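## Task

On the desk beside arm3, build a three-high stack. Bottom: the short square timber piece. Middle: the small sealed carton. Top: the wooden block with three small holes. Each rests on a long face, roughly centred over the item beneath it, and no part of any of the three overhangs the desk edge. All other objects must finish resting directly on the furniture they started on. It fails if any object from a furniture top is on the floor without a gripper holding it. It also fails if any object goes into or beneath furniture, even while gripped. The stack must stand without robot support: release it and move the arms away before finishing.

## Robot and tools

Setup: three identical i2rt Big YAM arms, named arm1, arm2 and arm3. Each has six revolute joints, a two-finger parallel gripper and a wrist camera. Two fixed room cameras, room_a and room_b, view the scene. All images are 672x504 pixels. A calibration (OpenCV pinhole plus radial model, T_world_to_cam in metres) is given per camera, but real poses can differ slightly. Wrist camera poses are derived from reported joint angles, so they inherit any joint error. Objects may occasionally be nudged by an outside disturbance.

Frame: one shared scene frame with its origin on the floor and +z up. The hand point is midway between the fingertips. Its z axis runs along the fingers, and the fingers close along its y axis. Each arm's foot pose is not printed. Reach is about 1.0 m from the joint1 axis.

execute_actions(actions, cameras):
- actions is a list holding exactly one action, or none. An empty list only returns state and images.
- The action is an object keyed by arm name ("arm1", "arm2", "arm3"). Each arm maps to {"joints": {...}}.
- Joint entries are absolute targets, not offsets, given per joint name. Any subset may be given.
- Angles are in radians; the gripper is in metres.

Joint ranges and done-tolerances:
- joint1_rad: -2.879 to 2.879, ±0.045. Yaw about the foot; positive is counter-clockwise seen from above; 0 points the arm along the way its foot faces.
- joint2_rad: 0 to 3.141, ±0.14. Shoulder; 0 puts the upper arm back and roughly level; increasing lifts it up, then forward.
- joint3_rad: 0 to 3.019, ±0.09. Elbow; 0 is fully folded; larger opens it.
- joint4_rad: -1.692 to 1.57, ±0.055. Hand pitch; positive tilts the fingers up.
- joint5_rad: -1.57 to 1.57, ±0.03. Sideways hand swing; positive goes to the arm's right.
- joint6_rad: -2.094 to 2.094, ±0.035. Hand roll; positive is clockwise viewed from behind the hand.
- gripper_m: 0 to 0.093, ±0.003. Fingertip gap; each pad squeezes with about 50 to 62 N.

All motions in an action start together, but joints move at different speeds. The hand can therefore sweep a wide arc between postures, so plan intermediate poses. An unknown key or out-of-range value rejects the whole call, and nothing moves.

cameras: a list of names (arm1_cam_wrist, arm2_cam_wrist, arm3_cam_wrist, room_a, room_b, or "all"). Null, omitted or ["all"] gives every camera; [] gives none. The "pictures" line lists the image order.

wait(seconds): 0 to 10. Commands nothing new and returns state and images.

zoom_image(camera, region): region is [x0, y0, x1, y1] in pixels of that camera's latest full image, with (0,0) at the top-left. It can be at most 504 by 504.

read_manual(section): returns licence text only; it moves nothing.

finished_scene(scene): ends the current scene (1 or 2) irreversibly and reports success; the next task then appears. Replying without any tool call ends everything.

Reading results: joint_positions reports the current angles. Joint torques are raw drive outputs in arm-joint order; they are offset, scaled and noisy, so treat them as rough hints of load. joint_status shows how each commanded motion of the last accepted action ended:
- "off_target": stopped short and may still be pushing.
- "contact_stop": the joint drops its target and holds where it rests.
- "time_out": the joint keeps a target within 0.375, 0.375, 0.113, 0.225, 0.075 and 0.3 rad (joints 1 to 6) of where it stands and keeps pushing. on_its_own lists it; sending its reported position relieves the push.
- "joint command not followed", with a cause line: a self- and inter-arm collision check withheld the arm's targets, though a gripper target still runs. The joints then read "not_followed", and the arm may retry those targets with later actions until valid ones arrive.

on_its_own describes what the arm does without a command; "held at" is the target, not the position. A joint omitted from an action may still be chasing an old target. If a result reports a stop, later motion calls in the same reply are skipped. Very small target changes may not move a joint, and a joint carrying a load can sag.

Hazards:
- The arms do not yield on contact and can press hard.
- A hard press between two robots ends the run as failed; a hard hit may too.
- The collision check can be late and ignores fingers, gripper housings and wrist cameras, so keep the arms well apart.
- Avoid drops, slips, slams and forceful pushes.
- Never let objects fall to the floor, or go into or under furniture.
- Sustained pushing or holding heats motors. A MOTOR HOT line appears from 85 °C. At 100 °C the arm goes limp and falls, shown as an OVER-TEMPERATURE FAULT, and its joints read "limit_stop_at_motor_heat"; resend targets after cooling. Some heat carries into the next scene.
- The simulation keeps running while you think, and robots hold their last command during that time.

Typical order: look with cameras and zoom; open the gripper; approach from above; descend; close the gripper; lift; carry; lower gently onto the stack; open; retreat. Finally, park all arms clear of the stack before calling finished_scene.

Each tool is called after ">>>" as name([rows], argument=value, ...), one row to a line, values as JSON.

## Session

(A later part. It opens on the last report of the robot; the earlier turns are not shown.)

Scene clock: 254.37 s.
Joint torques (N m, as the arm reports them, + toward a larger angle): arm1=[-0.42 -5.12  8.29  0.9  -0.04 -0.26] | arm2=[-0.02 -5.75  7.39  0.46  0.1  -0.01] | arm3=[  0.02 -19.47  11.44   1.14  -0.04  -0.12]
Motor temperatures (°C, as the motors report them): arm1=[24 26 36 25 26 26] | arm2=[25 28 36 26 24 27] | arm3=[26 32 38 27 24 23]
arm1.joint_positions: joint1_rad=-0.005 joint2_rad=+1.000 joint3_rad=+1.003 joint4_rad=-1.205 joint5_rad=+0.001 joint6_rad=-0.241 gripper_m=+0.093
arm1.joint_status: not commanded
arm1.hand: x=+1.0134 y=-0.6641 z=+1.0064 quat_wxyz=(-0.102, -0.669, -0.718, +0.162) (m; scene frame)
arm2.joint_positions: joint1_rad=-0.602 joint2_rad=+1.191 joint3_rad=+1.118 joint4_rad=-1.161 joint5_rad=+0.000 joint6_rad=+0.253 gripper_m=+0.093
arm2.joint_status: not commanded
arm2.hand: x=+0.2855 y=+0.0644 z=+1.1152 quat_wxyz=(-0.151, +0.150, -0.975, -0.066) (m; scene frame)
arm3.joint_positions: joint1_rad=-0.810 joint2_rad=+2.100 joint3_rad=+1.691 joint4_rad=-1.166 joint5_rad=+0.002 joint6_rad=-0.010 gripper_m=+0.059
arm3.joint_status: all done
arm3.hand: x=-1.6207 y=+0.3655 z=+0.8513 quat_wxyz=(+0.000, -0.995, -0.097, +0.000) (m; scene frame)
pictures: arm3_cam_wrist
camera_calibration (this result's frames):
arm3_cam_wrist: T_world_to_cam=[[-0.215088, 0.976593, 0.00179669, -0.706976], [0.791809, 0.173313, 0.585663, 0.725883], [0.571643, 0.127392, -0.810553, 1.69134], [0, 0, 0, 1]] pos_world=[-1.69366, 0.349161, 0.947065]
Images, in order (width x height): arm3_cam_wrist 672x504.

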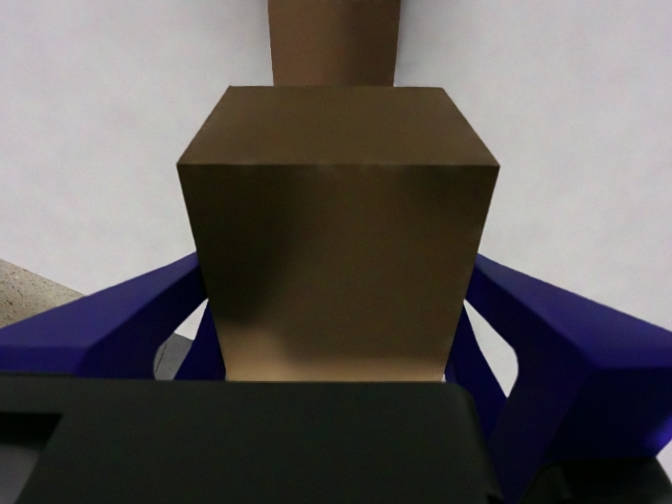

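>>> execute_actions([
  {"arm3":{"joints":{"joint2_rad":2.16,"joint3_rad":1.675,"joint4_rad":-1.07}}},
], cameras=["arm3_cam_wrist"])

Scene clock: 259.57 s.
Joint torques (N m, as the arm reports them, + toward a larger angle): arm1=[-0.44 -5.11  8.27  0.91 -0.03 -0.26] | arm2=[ 0.17 -6.14  7.33  0.53  0.11 -0.02] | arm3=[ -0.07 -17.34   8.51   1.2   -0.04  -0.12]
Motor temperatures (°C, as the motors report them): arm1=[24 26 36 25 26 26] | arm2=[25 28 36 26 24 27] | arm3=[26 32 37 27 24 23]
arm1.joint_positions: joint1_rad=-0.005 joint2_rad=+1.000 joint3_rad=+1.003 joint4_rad=-1.205 joint5_rad=+0.001 joint6_rad=-0.241 gripper_m=+0.093
arm1.joint_status: not commanded
arm1.hand: x=+1.0134 y=-0.6641 z=+1.0064 quat_wxyz=(-0.102, -0.669, -0.718, +0.162) (m; scene frame)
arm2.joint_positions: joint1_rad=-0.602 joint2_rad=+1.191 joint3_rad=+1.118 joint4_rad=-1.161 joint5_rad=+0.000 joint6_rad=+0.253 gripper_m=+0.093
arm2.joint_status: not commanded
arm2.hand: x=+0.2855 y=+0.0644 z=+1.1152 quat_wxyz=(-0.151, +0.150, -0.975, -0.066) (m; scene frame)
arm3.joint_positions: joint1_rad=-0.810 joint2_rad=+2.160 joint3_rad=+1.670 joint4_rad=-1.082 joint5_rad=+0.002 joint6_rad=-0.010 gripper_m=+0.059
arm3.joint_status: all done
arm3.hand: x=-1.6250 y=+0.3646 z=+0.8078 quat_wxyz=(+0.000, -0.995, -0.097, +0.001) (m; scene frame)
pictures: arm3_cam_wrist
camera_calibration (this result's frames):
arm3_cam_wrist: T_world_to_cam=[[-0.215081, 0.976595, 0.00186905, -0.707022], [0.793125, 0.173557, 0.583807, 0.758474], [0.569818, 0.127048, -0.81189, 1.65687], [0, 0, 0, 1]] pos_world=[-1.69775, 0.348333, 0.903718]
Images, in order (width x height): arm3_cam_wrist 672x504.

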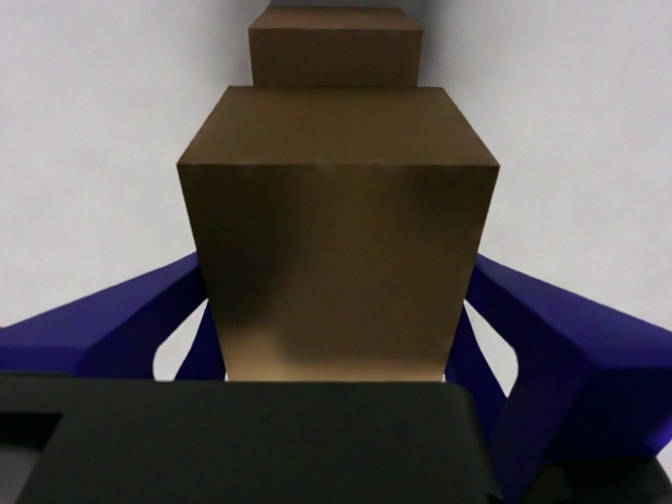

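>>> execute_actions([
  {"arm3":{"joints":{"gripper_m":0.093}}},
], cameras=[])

>>> execute_actions([
  {"arm3":{"joints":{"joint2_rad":1.9,"joint3_rad":1.78,"joint4_rad":-1.38}}},
], cameras=["arm3_cam_wrist"])

>>> execute_actions([
  {"arm3":{"joints":{"joint1_rad":1.845,"joint2_rad":2.0,"joint3_rad":1.83,"joint4_rad":-1.32,"joint6_rad":-0.81}}},
], cameras=["arm3_cam_wrist"])

Scene clock: 269.30 s.
Joint torques (N m, as the arm reports them, + toward a larger angle): arm1=[-0.4  -5.05  8.28  0.91 -0.03 -0.26] | arm2=[ 0.06 -5.97  7.4   0.53  0.11 -0.02] | arm3=[ -0.05 -16.59   8.36   1.15  -0.04  -0.12]
Motor temperatures (°C, as the motors report them): arm1=[24 26 36 25 26 26] | arm2=[25 28 36 26 24 27] | arm3=[26 32 36 27 24 23]
arm1.joint_positions: joint1_rad=-0.005 joint2_rad=+1.000 joint3_rad=+1.003 joint4_rad=-1.205 joint5_rad=+0.001 joint6_rad=-0.241 gripper_m=+0.093
arm1.joint_status: not commanded
arm1.hand: x=+1.0134 y=-0.6641 z=+1.0064 quat_wxyz=(-0.102, -0.669, -0.718, +0.162) (m; scene frame)
arm2.joint_positions: joint1_rad=-0.602 joint2_rad=+1.191 joint3_rad=+1.118 joint4_rad=-1.161 joint5_rad=+0.000 joint6_rad=+0.253 gripper_m=+0.093
arm2.joint_status: not commanded
arm2.hand: x=+0.2855 y=+0.0644 z=+1.1152 quat_wxyz=(-0.151, +0.150, -0.975, -0.066) (m; scene frame)
arm3.joint_positions: joint1_rad=-0.810 joint2_rad=+2.160 joint3_rad=+1.670 joint4_rad=-1.082 joint5_rad=+0.002 joint6_rad=-0.010 gripper_m=+0.093
arm3.joint_status: all done
arm3.hand: x=-1.6250 y=+0.3646 z=+0.8078 quat_wxyz=(+0.000, -0.995, -0.097, +0.001) (m; scene frame)
pictures: none
No camera images: the call's "cameras" was empty. Leave "cameras" out to get every camera's image.

Scene clock: 270.57 s.
Joint torques (N m, as the arm reports them, + toward a larger angle): arm1=[-0.38 -5.1   8.28  0.91 -0.04 -0.26] | arm2=[ 0.   -5.81  7.39  0.51  0.1   0.  ] | arm3=[ -0.05 -13.95  11.36   0.4   -0.04  -0.12]
Motor temperatures (°C, as the motors report them): arm1=[24 26 36 25 26 26] | arm2=[25 27 36 26 24 27] | arm3=[26 32 37 27 24 23]
arm1.joint_positions: joint1_rad=-0.005 joint2_rad=+1.000 joint3_rad=+1.003 joint4_rad=-1.205 joint5_rad=+0.001 joint6_rad=-0.241 gripper_m=+0.093
arm1.joint_status: not commanded
arm1.hand: x=+1.0134 y=-0.6641 z=+1.0064 quat_wxyz=(-0.102, -0.669, -0.718, +0.162) (m; scene frame)
arm2.joint_positions: joint1_rad=-0.602 joint2_rad=+1.191 joint3_rad=+1.118 joint4_rad=-1.161 joint5_rad=+0.000 joint6_rad=+0.253 gripper_m=+0.093
arm2.joint_status: not commanded
arm2.hand: x=+0.2855 y=+0.0644 z=+1.1152 quat_wxyz=(-0.151, +0.150, -0.975, -0.066) (m; scene frame)
arm3.joint_positions: joint1_rad=-0.810 joint2_rad=+1.885 joint3_rad=+1.755 joint4_rad=-1.369 joint5_rad=+0.002 joint6_rad=-0.010 gripper_m=+0.093
arm3.joint_status: all done
arm3.hand: x=-1.5991 y=+0.3697 z=+1.0006 quat_wxyz=(-0.003, -0.995, -0.097, +0.037) (m; scene frame)
pictures: arm3_cam_wrist
camera_calibration (this result's frames):
arm3_cam_wrist: T_world_to_cam=[[-0.214766, 0.976657, 0.00414963, -0.708624], [0.832604, 0.180864, 0.523506, 0.745313], [0.510536, 0.115886, -0.852012, 1.74749], [0, 0, 0, 1]] pos_world=[-1.6649, 0.354772, 1.10165]
Images, in order (width x height): arm3_cam_wrist 672x504.

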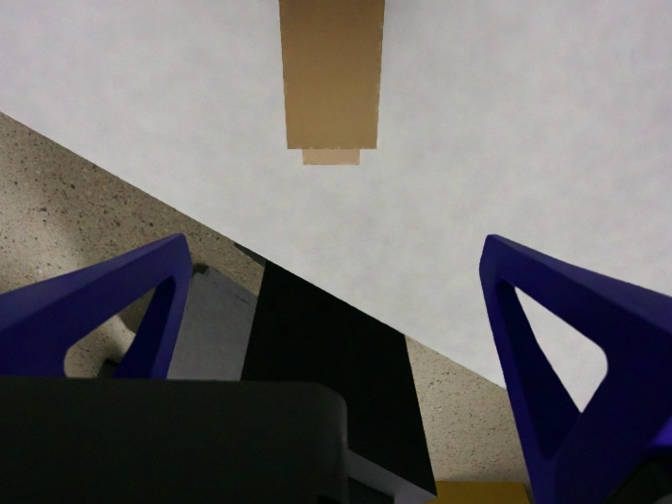

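Scene clock: 273.07 s.
Joint torques (N m, as the arm reports them, + toward a larger angle): arm1=[-0.34 -5.09  8.26  0.9  -0.03 -0.26] | arm2=[ 0.37 -6.01  7.37  0.47  0.12 -0.01] | arm3=[ -2.32 -16.97  12.76   0.68   0.03  -0.12]
Motor temperatures (°C, as the motors report them): arm1=[24 26 36 25 26 26] | arm2=[25 27 36 26 24 27] | arm3=[26 32 37 27 24 23]
arm1.joint_positions: joint1_rad=-0.005 joint2_rad=+1.000 joint3_rad=+1.003 joint4_rad=-1.205 joint5_rad=+0.001 joint6_rad=-0.241 gripper_m=+0.093
arm1.joint_status: not commanded
arm1.hand: x=+1.0134 y=-0.6641 z=+1.0064 quat_wxyz=(-0.102, -0.669, -0.718, +0.162) (m; scene frame)
arm2.joint_positions: joint1_rad=-0.602 joint2_rad=+1.191 joint3_rad=+1.118 joint4_rad=-1.161 joint5_rad=+0.000 joint6_rad=+0.253 gripper_m=+0.093
arm2.joint_status: not commanded
arm2.hand: x=+0.2855 y=+0.0644 z=+1.1152 quat_wxyz=(-0.151, +0.150, -0.975, -0.066) (m; scene frame)
arm3.joint_positions: joint1_rad=+1.854 joint2_rad=+2.010 joint3_rad=+1.785 joint4_rad=-1.320 joint5_rad=-0.001 joint6_rad=-0.800 gripper_m=+0.093
arm3.joint_status: all done
arm3.hand: x=-0.4131 y=+0.2990 z=+0.9364 quat_wxyz=(-0.010, +0.251, -0.968, +0.007) (m; scene frame)
pictures: arm3_cam_wrist
camera_calibration (this result's frames):
arm3_cam_wrist: T_world_to_cam=[[0.504194, -0.863356, 0.0201161, 0.447712], [-0.713973, -0.403625, 0.572127, -0.705439], [-0.48583, -0.302825, -0.819918, 0.779015], [0, 0, 0, 1]] pos_world=[-0.350929, 0.337707, 1.03332]
Images, in order (width x height): arm3_cam_wrist 672x504.

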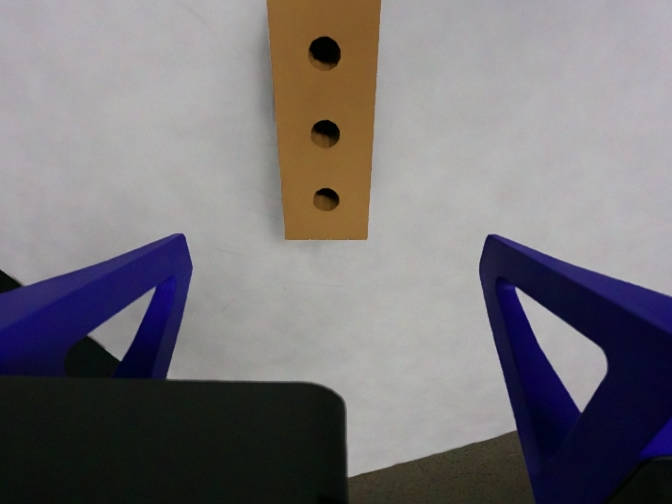

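>>> execute_actions([
  {"arm3":{"joints":{"joint1_rad":1.877,"joint2_rad":2.128,"joint3_rad":1.70,"joint4_rad":-1.1}}},
], cameras=["arm3_cam_wrist"])

>>> execute_actions([
  {"arm3":{"joints":{"gripper_m":0.03}}},
], cameras=[])

>>> execute_actions([
  {"arm3":{"joints":{"joint2_rad":1.9,"joint3_rad":1.8,"joint4_rad":-1.4}}},
], cameras=[])

>>> execute_actions([
  {"arm3":{"joints":{"joint1_rad":-0.8,"joint3_rad":1.815,"joint6_rad":0}}},
], cameras=[])

>>> execute_actions([
  {"arm3":{"joints":{"joint2_rad":2.035,"joint4_rad":-1.266}}},
], cameras=["arm3_cam_wrist"])

Scene clock: 296.13 s.
Joint torques (N m, as the arm reports them, + toward a larger angle): arm1=[-0.42 -5.14  8.28  0.91 -0.04 -0.26] | arm2=[-0.02 -6.03  7.39  0.54  0.11 -0.02] | arm3=[ -0.56 -17.98   9.03   1.14   0.03  -0.12]
Motor temperatures (°C, as the motors report them): arm1=[24 26 36 25 26 26] | arm2=[25 27 36 26 24 27] | arm3=[26 32 38 27 24 23]
arm1.joint_positions: joint1_rad=-0.005 joint2_rad=+1.000 joint3_rad=+1.003 joint4_rad=-1.205 joint5_rad=+0.001 joint6_rad=-0.241 gripper_m=+0.093
arm1.joint_status: not commanded
arm1.hand: x=+1.0134 y=-0.6641 z=+1.0064 quat_wxyz=(-0.102, -0.669, -0.718, +0.162) (m; scene frame)
arm2.joint_positions: joint1_rad=-0.602 joint2_rad=+1.191 joint3_rad=+1.118 joint4_rad=-1.161 joint5_rad=+0.000 joint6_rad=+0.253 gripper_m=+0.093
arm2.joint_status: not commanded
arm2.hand: x=+0.2855 y=+0.0644 z=+1.1152 quat_wxyz=(-0.151, +0.150, -0.975, -0.066) (m; scene frame)
arm3.joint_positions: joint1_rad=+1.870 joint2_rad=+2.146 joint3_rad=+1.688 joint4_rad=-1.112 joint5_rad=-0.001 joint6_rad=-0.800 gripper_m=+0.093
arm3.joint_status: all done
arm3.hand: x=-0.4063 y=+0.3069 z=+0.8197 quat_wxyz=(+0.001, +0.258, -0.966, +0.000) (m; scene frame)
pictures: arm3_cam_wrist
camera_calibration (this result's frames):
arm3_cam_wrist: T_world_to_cam=[[0.517842, -0.855474, 0.00162995, 0.47166], [-0.693557, -0.418713, 0.586224, -0.629212], [-0.500817, -0.304702, -0.810148, 0.675516], [0, 0, 0, 1]] pos_world=[-0.34233, 0.345865, 0.915357]
Images, in order (width x height): arm3_cam_wrist 672x504.

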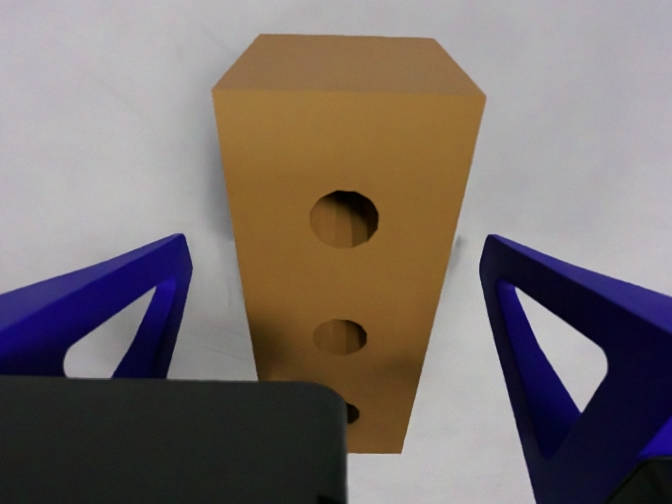

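Scene clock: 296.77 s.
Joint torques (N m, as the arm reports them, + toward a larger angle): arm1=[-0.44 -5.11  8.26  0.91 -0.04 -0.26] | arm2=[ 0.01 -6.07  7.39  0.57  0.1  -0.02] | arm3=[ -0.34 -18.17   9.06   1.08   0.    -0.12]
Motor temperatures (°C, as the motors report them): arm1=[24 26 36 25 26 26] | arm2=[25 27 36 26 24 27] | arm3=[26 32 38 27 24 23]
arm1.joint_positions: joint1_rad=-0.005 joint2_rad=+1.000 joint3_rad=+1.003 joint4_rad=-1.205 joint5_rad=+0.001 joint6_rad=-0.241 gripper_m=+0.093
arm1.joint_status: not commanded
arm1.hand: x=+1.0134 y=-0.6641 z=+1.0064 quat_wxyz=(-0.102, -0.669, -0.718, +0.162) (m; scene frame)
arm2.joint_positions: joint1_rad=-0.602 joint2_rad=+1.191 joint3_rad=+1.118 joint4_rad=-1.161 joint5_rad=+0.000 joint6_rad=+0.253 gripper_m=+0.093
arm2.joint_status: not commanded
arm2.hand: x=+0.2855 y=+0.0644 z=+1.1152 quat_wxyz=(-0.151, +0.150, -0.975, -0.066) (m; scene frame)
arm3.joint_positions: joint1_rad=+1.870 joint2_rad=+2.146 joint3_rad=+1.688 joint4_rad=-1.111 joint5_rad=-0.001 joint6_rad=-0.800 gripper_m=+0.044
arm3.joint_status: gripper_m off_target (ended at +0.044, target +0.030)
arm3.hand: x=-0.4059 y=+0.3067 z=+0.8197 quat_wxyz=(+0.000, +0.258, -0.966, +0.001) (m; scene frame)
pictures: none
No camera images: the call's "cameras" was empty. Leave "cameras" out to get every camera's image.

Scene clock: 297.97 s.
Joint torques (N m, as the arm reports them, + toward a larger angle): arm1=[-0.4  -5.11  8.27  0.91 -0.04 -0.26] | arm2=[-0.03 -5.92  7.37  0.54  0.1  -0.01] | arm3=[ -0.41 -15.47  12.51   0.35   0.    -0.12]
Motor temperatures (°C, as the motors report them): arm1=[24 26 36 25 26 26] | arm2=[25 27 36 26 24 27] | arm3=[26 32 38 27 24 23]
arm1.joint_positions: joint1_rad=-0.005 joint2_rad=+1.000 joint3_rad=+1.003 joint4_rad=-1.205 joint5_rad=+0.001 joint6_rad=-0.241 gripper_m=+0.093
arm1.joint_status: not commanded
arm1.hand: x=+1.0134 y=-0.6641 z=+1.0064 quat_wxyz=(-0.102, -0.669, -0.718, +0.162) (m; scene frame)
arm2.joint_positions: joint1_rad=-0.602 joint2_rad=+1.191 joint3_rad=+1.118 joint4_rad=-1.161 joint5_rad=+0.000 joint6_rad=+0.253 gripper_m=+0.093
arm2.joint_status: not commanded
arm2.hand: x=+0.2855 y=+0.0644 z=+1.1152 quat_wxyz=(-0.151, +0.150, -0.975, -0.066) (m; scene frame)
arm3.joint_positions: joint1_rad=+1.870 joint2_rad=+1.898 joint3_rad=+1.761 joint4_rad=-1.390 joint5_rad=-0.001 joint6_rad=-0.800 gripper_m=+0.044
arm3.joint_status: all done
arm3.hand: x=-0.4355 y=+0.3156 z=+0.9925 quat_wxyz=(-0.018, +0.258, -0.966, +0.012) (m; scene frame)
pictures: none
No camera images: the call's "cameras" was empty. Leave "cameras" out to get every camera's image.

Scene clock: 300.47 s.
Joint torques (N m, as the arm reports them, + toward a larger angle): arm1=[-0.39 -5.12  8.26  0.92 -0.03 -0.26] | arm2=[ 0.01 -6.13  7.37  0.5   0.11 -0.01] | arm3=[  0.06 -16.03  13.72   0.35  -0.04   0.08]
Motor temperatures (°C, as the motors report them): arm1=[24 26 36 25 26 26] | arm2=[25 27 36 26 24 27] | arm3=[26 32 38 27 24 23]
arm1.joint_positions: joint1_rad=-0.005 joint2_rad=+1.000 joint3_rad=+1.003 joint4_rad=-1.205 joint5_rad=+0.001 joint6_rad=-0.241 gripper_m=+0.093
arm1.joint_status: not commanded
arm1.hand: x=+1.0134 y=-0.6641 z=+1.0064 quat_wxyz=(-0.102, -0.669, -0.718, +0.162) (m; scene frame)
arm2.joint_positions: joint1_rad=-0.602 joint2_rad=+1.191 joint3_rad=+1.118 joint4_rad=-1.161 joint5_rad=+0.000 joint6_rad=+0.253 gripper_m=+0.093
arm2.joint_status: not commanded
arm2.hand: x=+0.2855 y=+0.0644 z=+1.1152 quat_wxyz=(-0.151, +0.150, -0.975, -0.066) (m; scene frame)
arm3.joint_positions: joint1_rad=-0.809 joint2_rad=+1.910 joint3_rad=+1.761 joint4_rad=-1.390 joint5_rad=+0.002 joint6_rad=-0.010 gripper_m=+0.044
arm3.joint_status: all done
arm3.hand: x=-1.5968 y=+0.3697 z=+0.9884 quat_wxyz=(-0.001, -0.995, -0.098, +0.017) (m; scene frame)
pictures: none
No camera images: the call's "cameras" was empty. Leave "cameras" out to get every camera's image.

Scene clock: 301.77 s.
Joint torques (N m, as the arm reports them, + toward a larger angle): arm1=[-0.41 -5.07  8.28  0.9  -0.04 -0.26] | arm2=[ 0.07 -6.06  7.35  0.47  0.1  -0.01] | arm3=[ -0.04 -18.83  13.17   1.1   -0.04   0.09]
Motor temperatures (°C, as the motors report them): arm1=[24 26 36 25 26 26] | arm2=[25 27 36 26 24 27] | arm3=[26 32 38 27 24 23]
arm1.joint_positions: joint1_rad=-0.005 joint2_rad=+1.000 joint3_rad=+1.003 joint4_rad=-1.205 joint5_rad=+0.001 joint6_rad=-0.241 gripper_m=+0.093
arm1.joint_status: not commanded
arm1.hand: x=+1.0134 y=-0.6641 z=+1.0064 quat_wxyz=(-0.102, -0.669, -0.718, +0.162) (m; scene frame)
arm2.joint_positions: joint1_rad=-0.602 joint2_rad=+1.191 joint3_rad=+1.118 joint4_rad=-1.161 joint5_rad=+0.000 joint6_rad=+0.253 gripper_m=+0.093
arm2.joint_status: not commanded
arm2.hand: x=+0.2855 y=+0.0644 z=+1.1152 quat_wxyz=(-0.151, +0.150, -0.975, -0.066) (m; scene frame)
arm3.joint_positions: joint1_rad=-0.809 joint2_rad=+2.064 joint3_rad=+1.762 joint4_rad=-1.277 joint5_rad=+0.002 joint6_rad=-0.010 gripper_m=+0.044
arm3.joint_status: all done
arm3.hand: x=-1.6227 y=+0.3647 z=+0.8984 quat_wxyz=(+0.001, -0.995, -0.098, -0.003) (m; scene frame)
pictures: arm3_cam_wrist
camera_calibration (this result's frames):
arm3_cam_wrist: T_world_to_cam=[[-0.21585, 0.976424, 0.00202342, -0.708165], [0.788853, 0.173163, 0.589682, 0.691766], [0.57543, 0.128879, -0.807633, 1.73371], [0, 0, 0, 1]] pos_world=[-1.69619, 0.348242, 0.99371]
Images, in order (width x height): arm3_cam_wrist 672x504.

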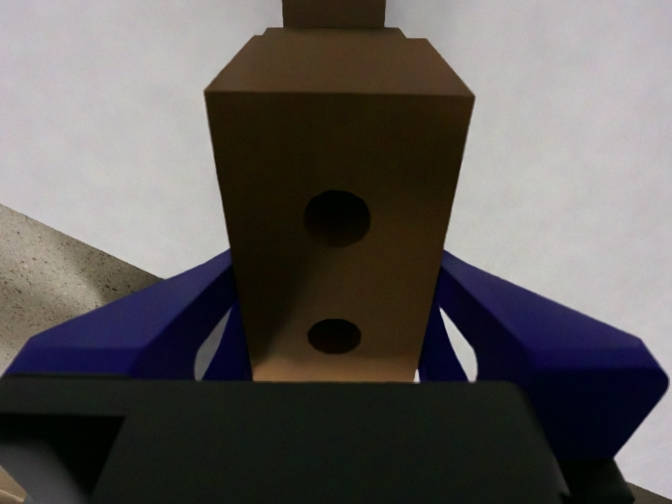

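>>> execute_actions([
  {"arm3":{"joints":{"joint2_rad":2.105,"joint3_rad":1.725,"joint4_rad":-1.173}}},
], cameras=["arm3_cam_wrist"])

Scene clock: 308.67 s.
Joint torques (N m, as the arm reports them, + toward a larger angle): arm1=[-0.45 -5.07  8.26  0.9  -0.04 -0.26] | arm2=[ 0.06 -5.88  7.41  0.52  0.11 -0.02] | arm3=[  0.34 -16.68   9.1    1.03   0.14   0.08]
Motor temperatures (°C, as the motors report them): arm1=[24 26 36 25 26 26] | arm2=[25 27 36 26 24 27] | arm3=[26 33 38 27 24 23]
arm1.joint_positions: joint1_rad=-0.005 joint2_rad=+1.000 joint3_rad=+1.003 joint4_rad=-1.205 joint5_rad=+0.001 joint6_rad=-0.241 gripper_m=+0.093
arm1.joint_status: not commanded
arm1.hand: x=+1.0134 y=-0.6641 z=+1.0064 quat_wxyz=(-0.102, -0.669, -0.718, +0.162) (m; scene frame)
arm2.joint_positions: joint1_rad=-0.602 joint2_rad=+1.191 joint3_rad=+1.118 joint4_rad=-1.161 joint5_rad=+0.000 joint6_rad=+0.253 gripper_m=+0.093
arm2.joint_status: not commanded
arm2.hand: x=+0.2855 y=+0.0644 z=+1.1152 quat_wxyz=(-0.151, +0.150, -0.975, -0.066) (m; scene frame)
arm3.joint_positions: joint1_rad=-0.809 joint2_rad=+2.107 joint3_rad=+1.719 joint4_rad=-1.183 joint5_rad=-0.003 joint6_rad=-0.009 gripper_m=+0.044
arm3.joint_status: all done
arm3.hand: x=-1.6262 y=+0.3632 z=+0.8566 quat_wxyz=(-0.002, -0.995, -0.097, +0.001) (m; scene frame)
pictures: arm3_cam_wrist
camera_calibration (this result's frames):
arm3_cam_wrist: T_world_to_cam=[[-0.215462, 0.976509, -0.00268095, -0.702655], [0.793002, 0.176573, 0.58307, 0.730515], [0.569846, 0.123503, -0.812418, 1.69918], [0, 0, 0, 1]] pos_world=[-1.69897, 0.347305, 0.95262]
Images, in order (width x height): arm3_cam_wrist 672x504.

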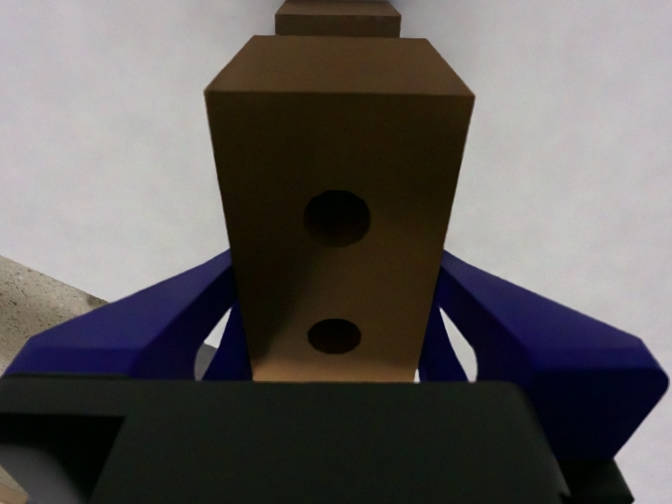

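>>> execute_actions([
  {"arm3":{"joints":{"gripper_m":0.093}}},
], cameras=[])

>>> execute_actions([
  {"arm3":{"joints":{"joint2_rad":1.75,"joint3_rad":1.75,"joint4_rad":-1.35}}},
], cameras=["arm3_cam_wrist","room_a"])

>>> zoom_image(camera="room_a", region=[380, 250, 480, 320])

Scene clock: 317.97 s.
Joint torques (N m, as the arm reports them, + toward a larger angle): arm1=[-0.38 -5.11  8.27  0.91 -0.03 -0.26] | arm2=[ 0.03 -5.95  7.4   0.59  0.1  -0.02] | arm3=[ -0.07 -17.24   8.98   1.07   0.12   0.08]
Motor temperatures (°C, as the motors report them): arm1=[24 26 36 25 26 26] | arm2=[25 27 36 26 24 27] | arm3=[26 33 38 27 24 23]
arm1.joint_positions: joint1_rad=-0.005 joint2_rad=+1.000 joint3_rad=+1.003 joint4_rad=-1.205 joint5_rad=+0.001 joint6_rad=-0.241 gripper_m=+0.093
arm1.joint_status: not commanded
arm1.hand: x=+1.0134 y=-0.6641 z=+1.0064 quat_wxyz=(-0.102, -0.669, -0.718, +0.162) (m; scene frame)
arm2.joint_positions: joint1_rad=-0.602 joint2_rad=+1.191 joint3_rad=+1.118 joint4_rad=-1.161 joint5_rad=+0.000 joint6_rad=+0.253 gripper_m=+0.093
arm2.joint_status: not commanded
arm2.hand: x=+0.2855 y=+0.0644 z=+1.1152 quat_wxyz=(-0.151, +0.150, -0.975, -0.066) (m; scene frame)
arm3.joint_positions: joint1_rad=-0.809 joint2_rad=+2.107 joint3_rad=+1.719 joint4_rad=-1.183 joint5_rad=-0.003 joint6_rad=-0.009 gripper_m=+0.093
arm3.joint_status: all done
arm3.hand: x=-1.6262 y=+0.3632 z=+0.8566 quat_wxyz=(-0.002, -0.995, -0.097, +0.001) (m; scene frame)
pictures: none
No camera images: the call's "cameras" was empty. Leave "cameras" out to get every camera's image.

Scene clock: 319.33 s.
Joint torques (N m, as the arm reports them, + toward a larger angle): arm1=[-0.41 -5.11  8.26  0.9  -0.03 -0.26] | arm2=[ 0.17 -6.06  7.34  0.53  0.1  -0.02] | arm3=[ -0.07 -12.84  11.67   0.66   0.12   0.08]
Motor temperatures (°C, as the motors report them): arm1=[24 26 36 25 26 26] | arm2=[25 27 36 26 24 27] | arm3=[26 33 38 27 24 23]
arm1.joint_positions: joint1_rad=-0.005 joint2_rad=+1.000 joint3_rad=+1.003 joint4_rad=-1.205 joint5_rad=+0.001 joint6_rad=-0.241 gripper_m=+0.093
arm1.joint_status: not commanded
arm1.hand: x=+1.0134 y=-0.6641 z=+1.0064 quat_wxyz=(-0.102, -0.669, -0.718, +0.162) (m; scene frame)
arm2.joint_positions: joint1_rad=-0.602 joint2_rad=+1.191 joint3_rad=+1.118 joint4_rad=-1.161 joint5_rad=+0.000 joint6_rad=+0.253 gripper_m=+0.093
arm2.joint_status: not commanded
arm2.hand: x=+0.2855 y=+0.0644 z=+1.1152 quat_wxyz=(-0.151, +0.150, -0.975, -0.066) (m; scene frame)
arm3.joint_positions: joint1_rad=-0.809 joint2_rad=+1.740 joint3_rad=+1.726 joint4_rad=-1.341 joint5_rad=-0.003 joint6_rad=-0.009 gripper_m=+0.093
arm3.joint_status: all done
arm3.hand: x=-1.5864 y=+0.3709 z=+1.0723 quat_wxyz=(-0.012, -0.989, -0.097, +0.108) (m; scene frame)
pictures: arm3_cam_wrist, room_a
camera_calibration (this result's frames):
arm3_cam_wrist: T_world_to_cam=[[-0.215017, 0.976602, 0.00404119, -0.707653], [0.897295, 0.195919, 0.395572, 0.931226], [0.385524, 0.0886808, -0.918426, 1.6849], [0, 0, 0, 1]] pos_world=[-1.63731, 0.359232, 1.18195]
Images, in order (width x height): arm3_cam_wrist 672x504, room_a 672x504.

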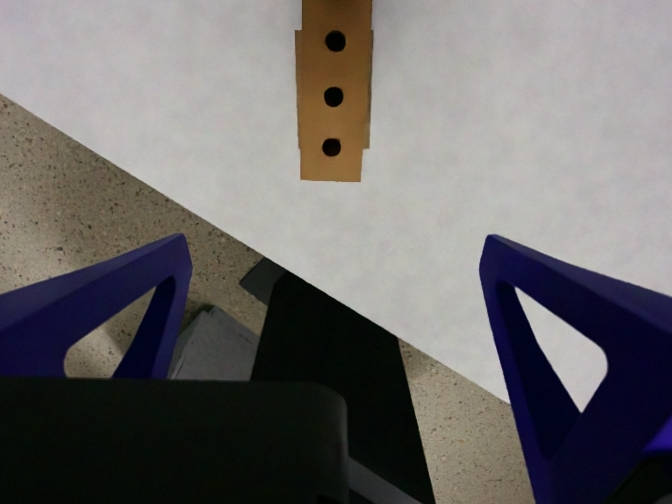

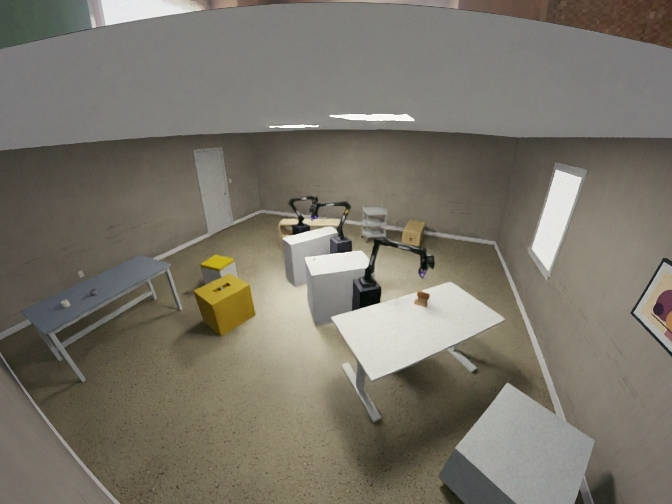

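Region (380, 250, 480, 320) of room_a's 672x504 image, scaled by 5.040, with more detail than that image has; it fills the top 353 rows of this view, and the rest is white.

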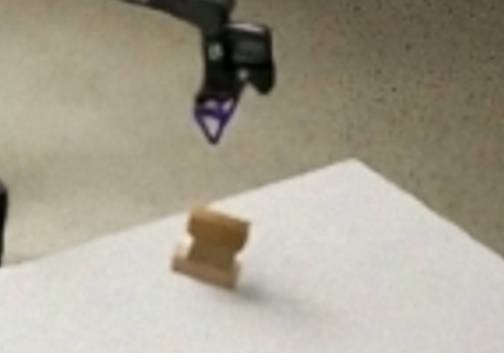

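>>> finished_scene(scene=2)

The scene is finished: the task was done.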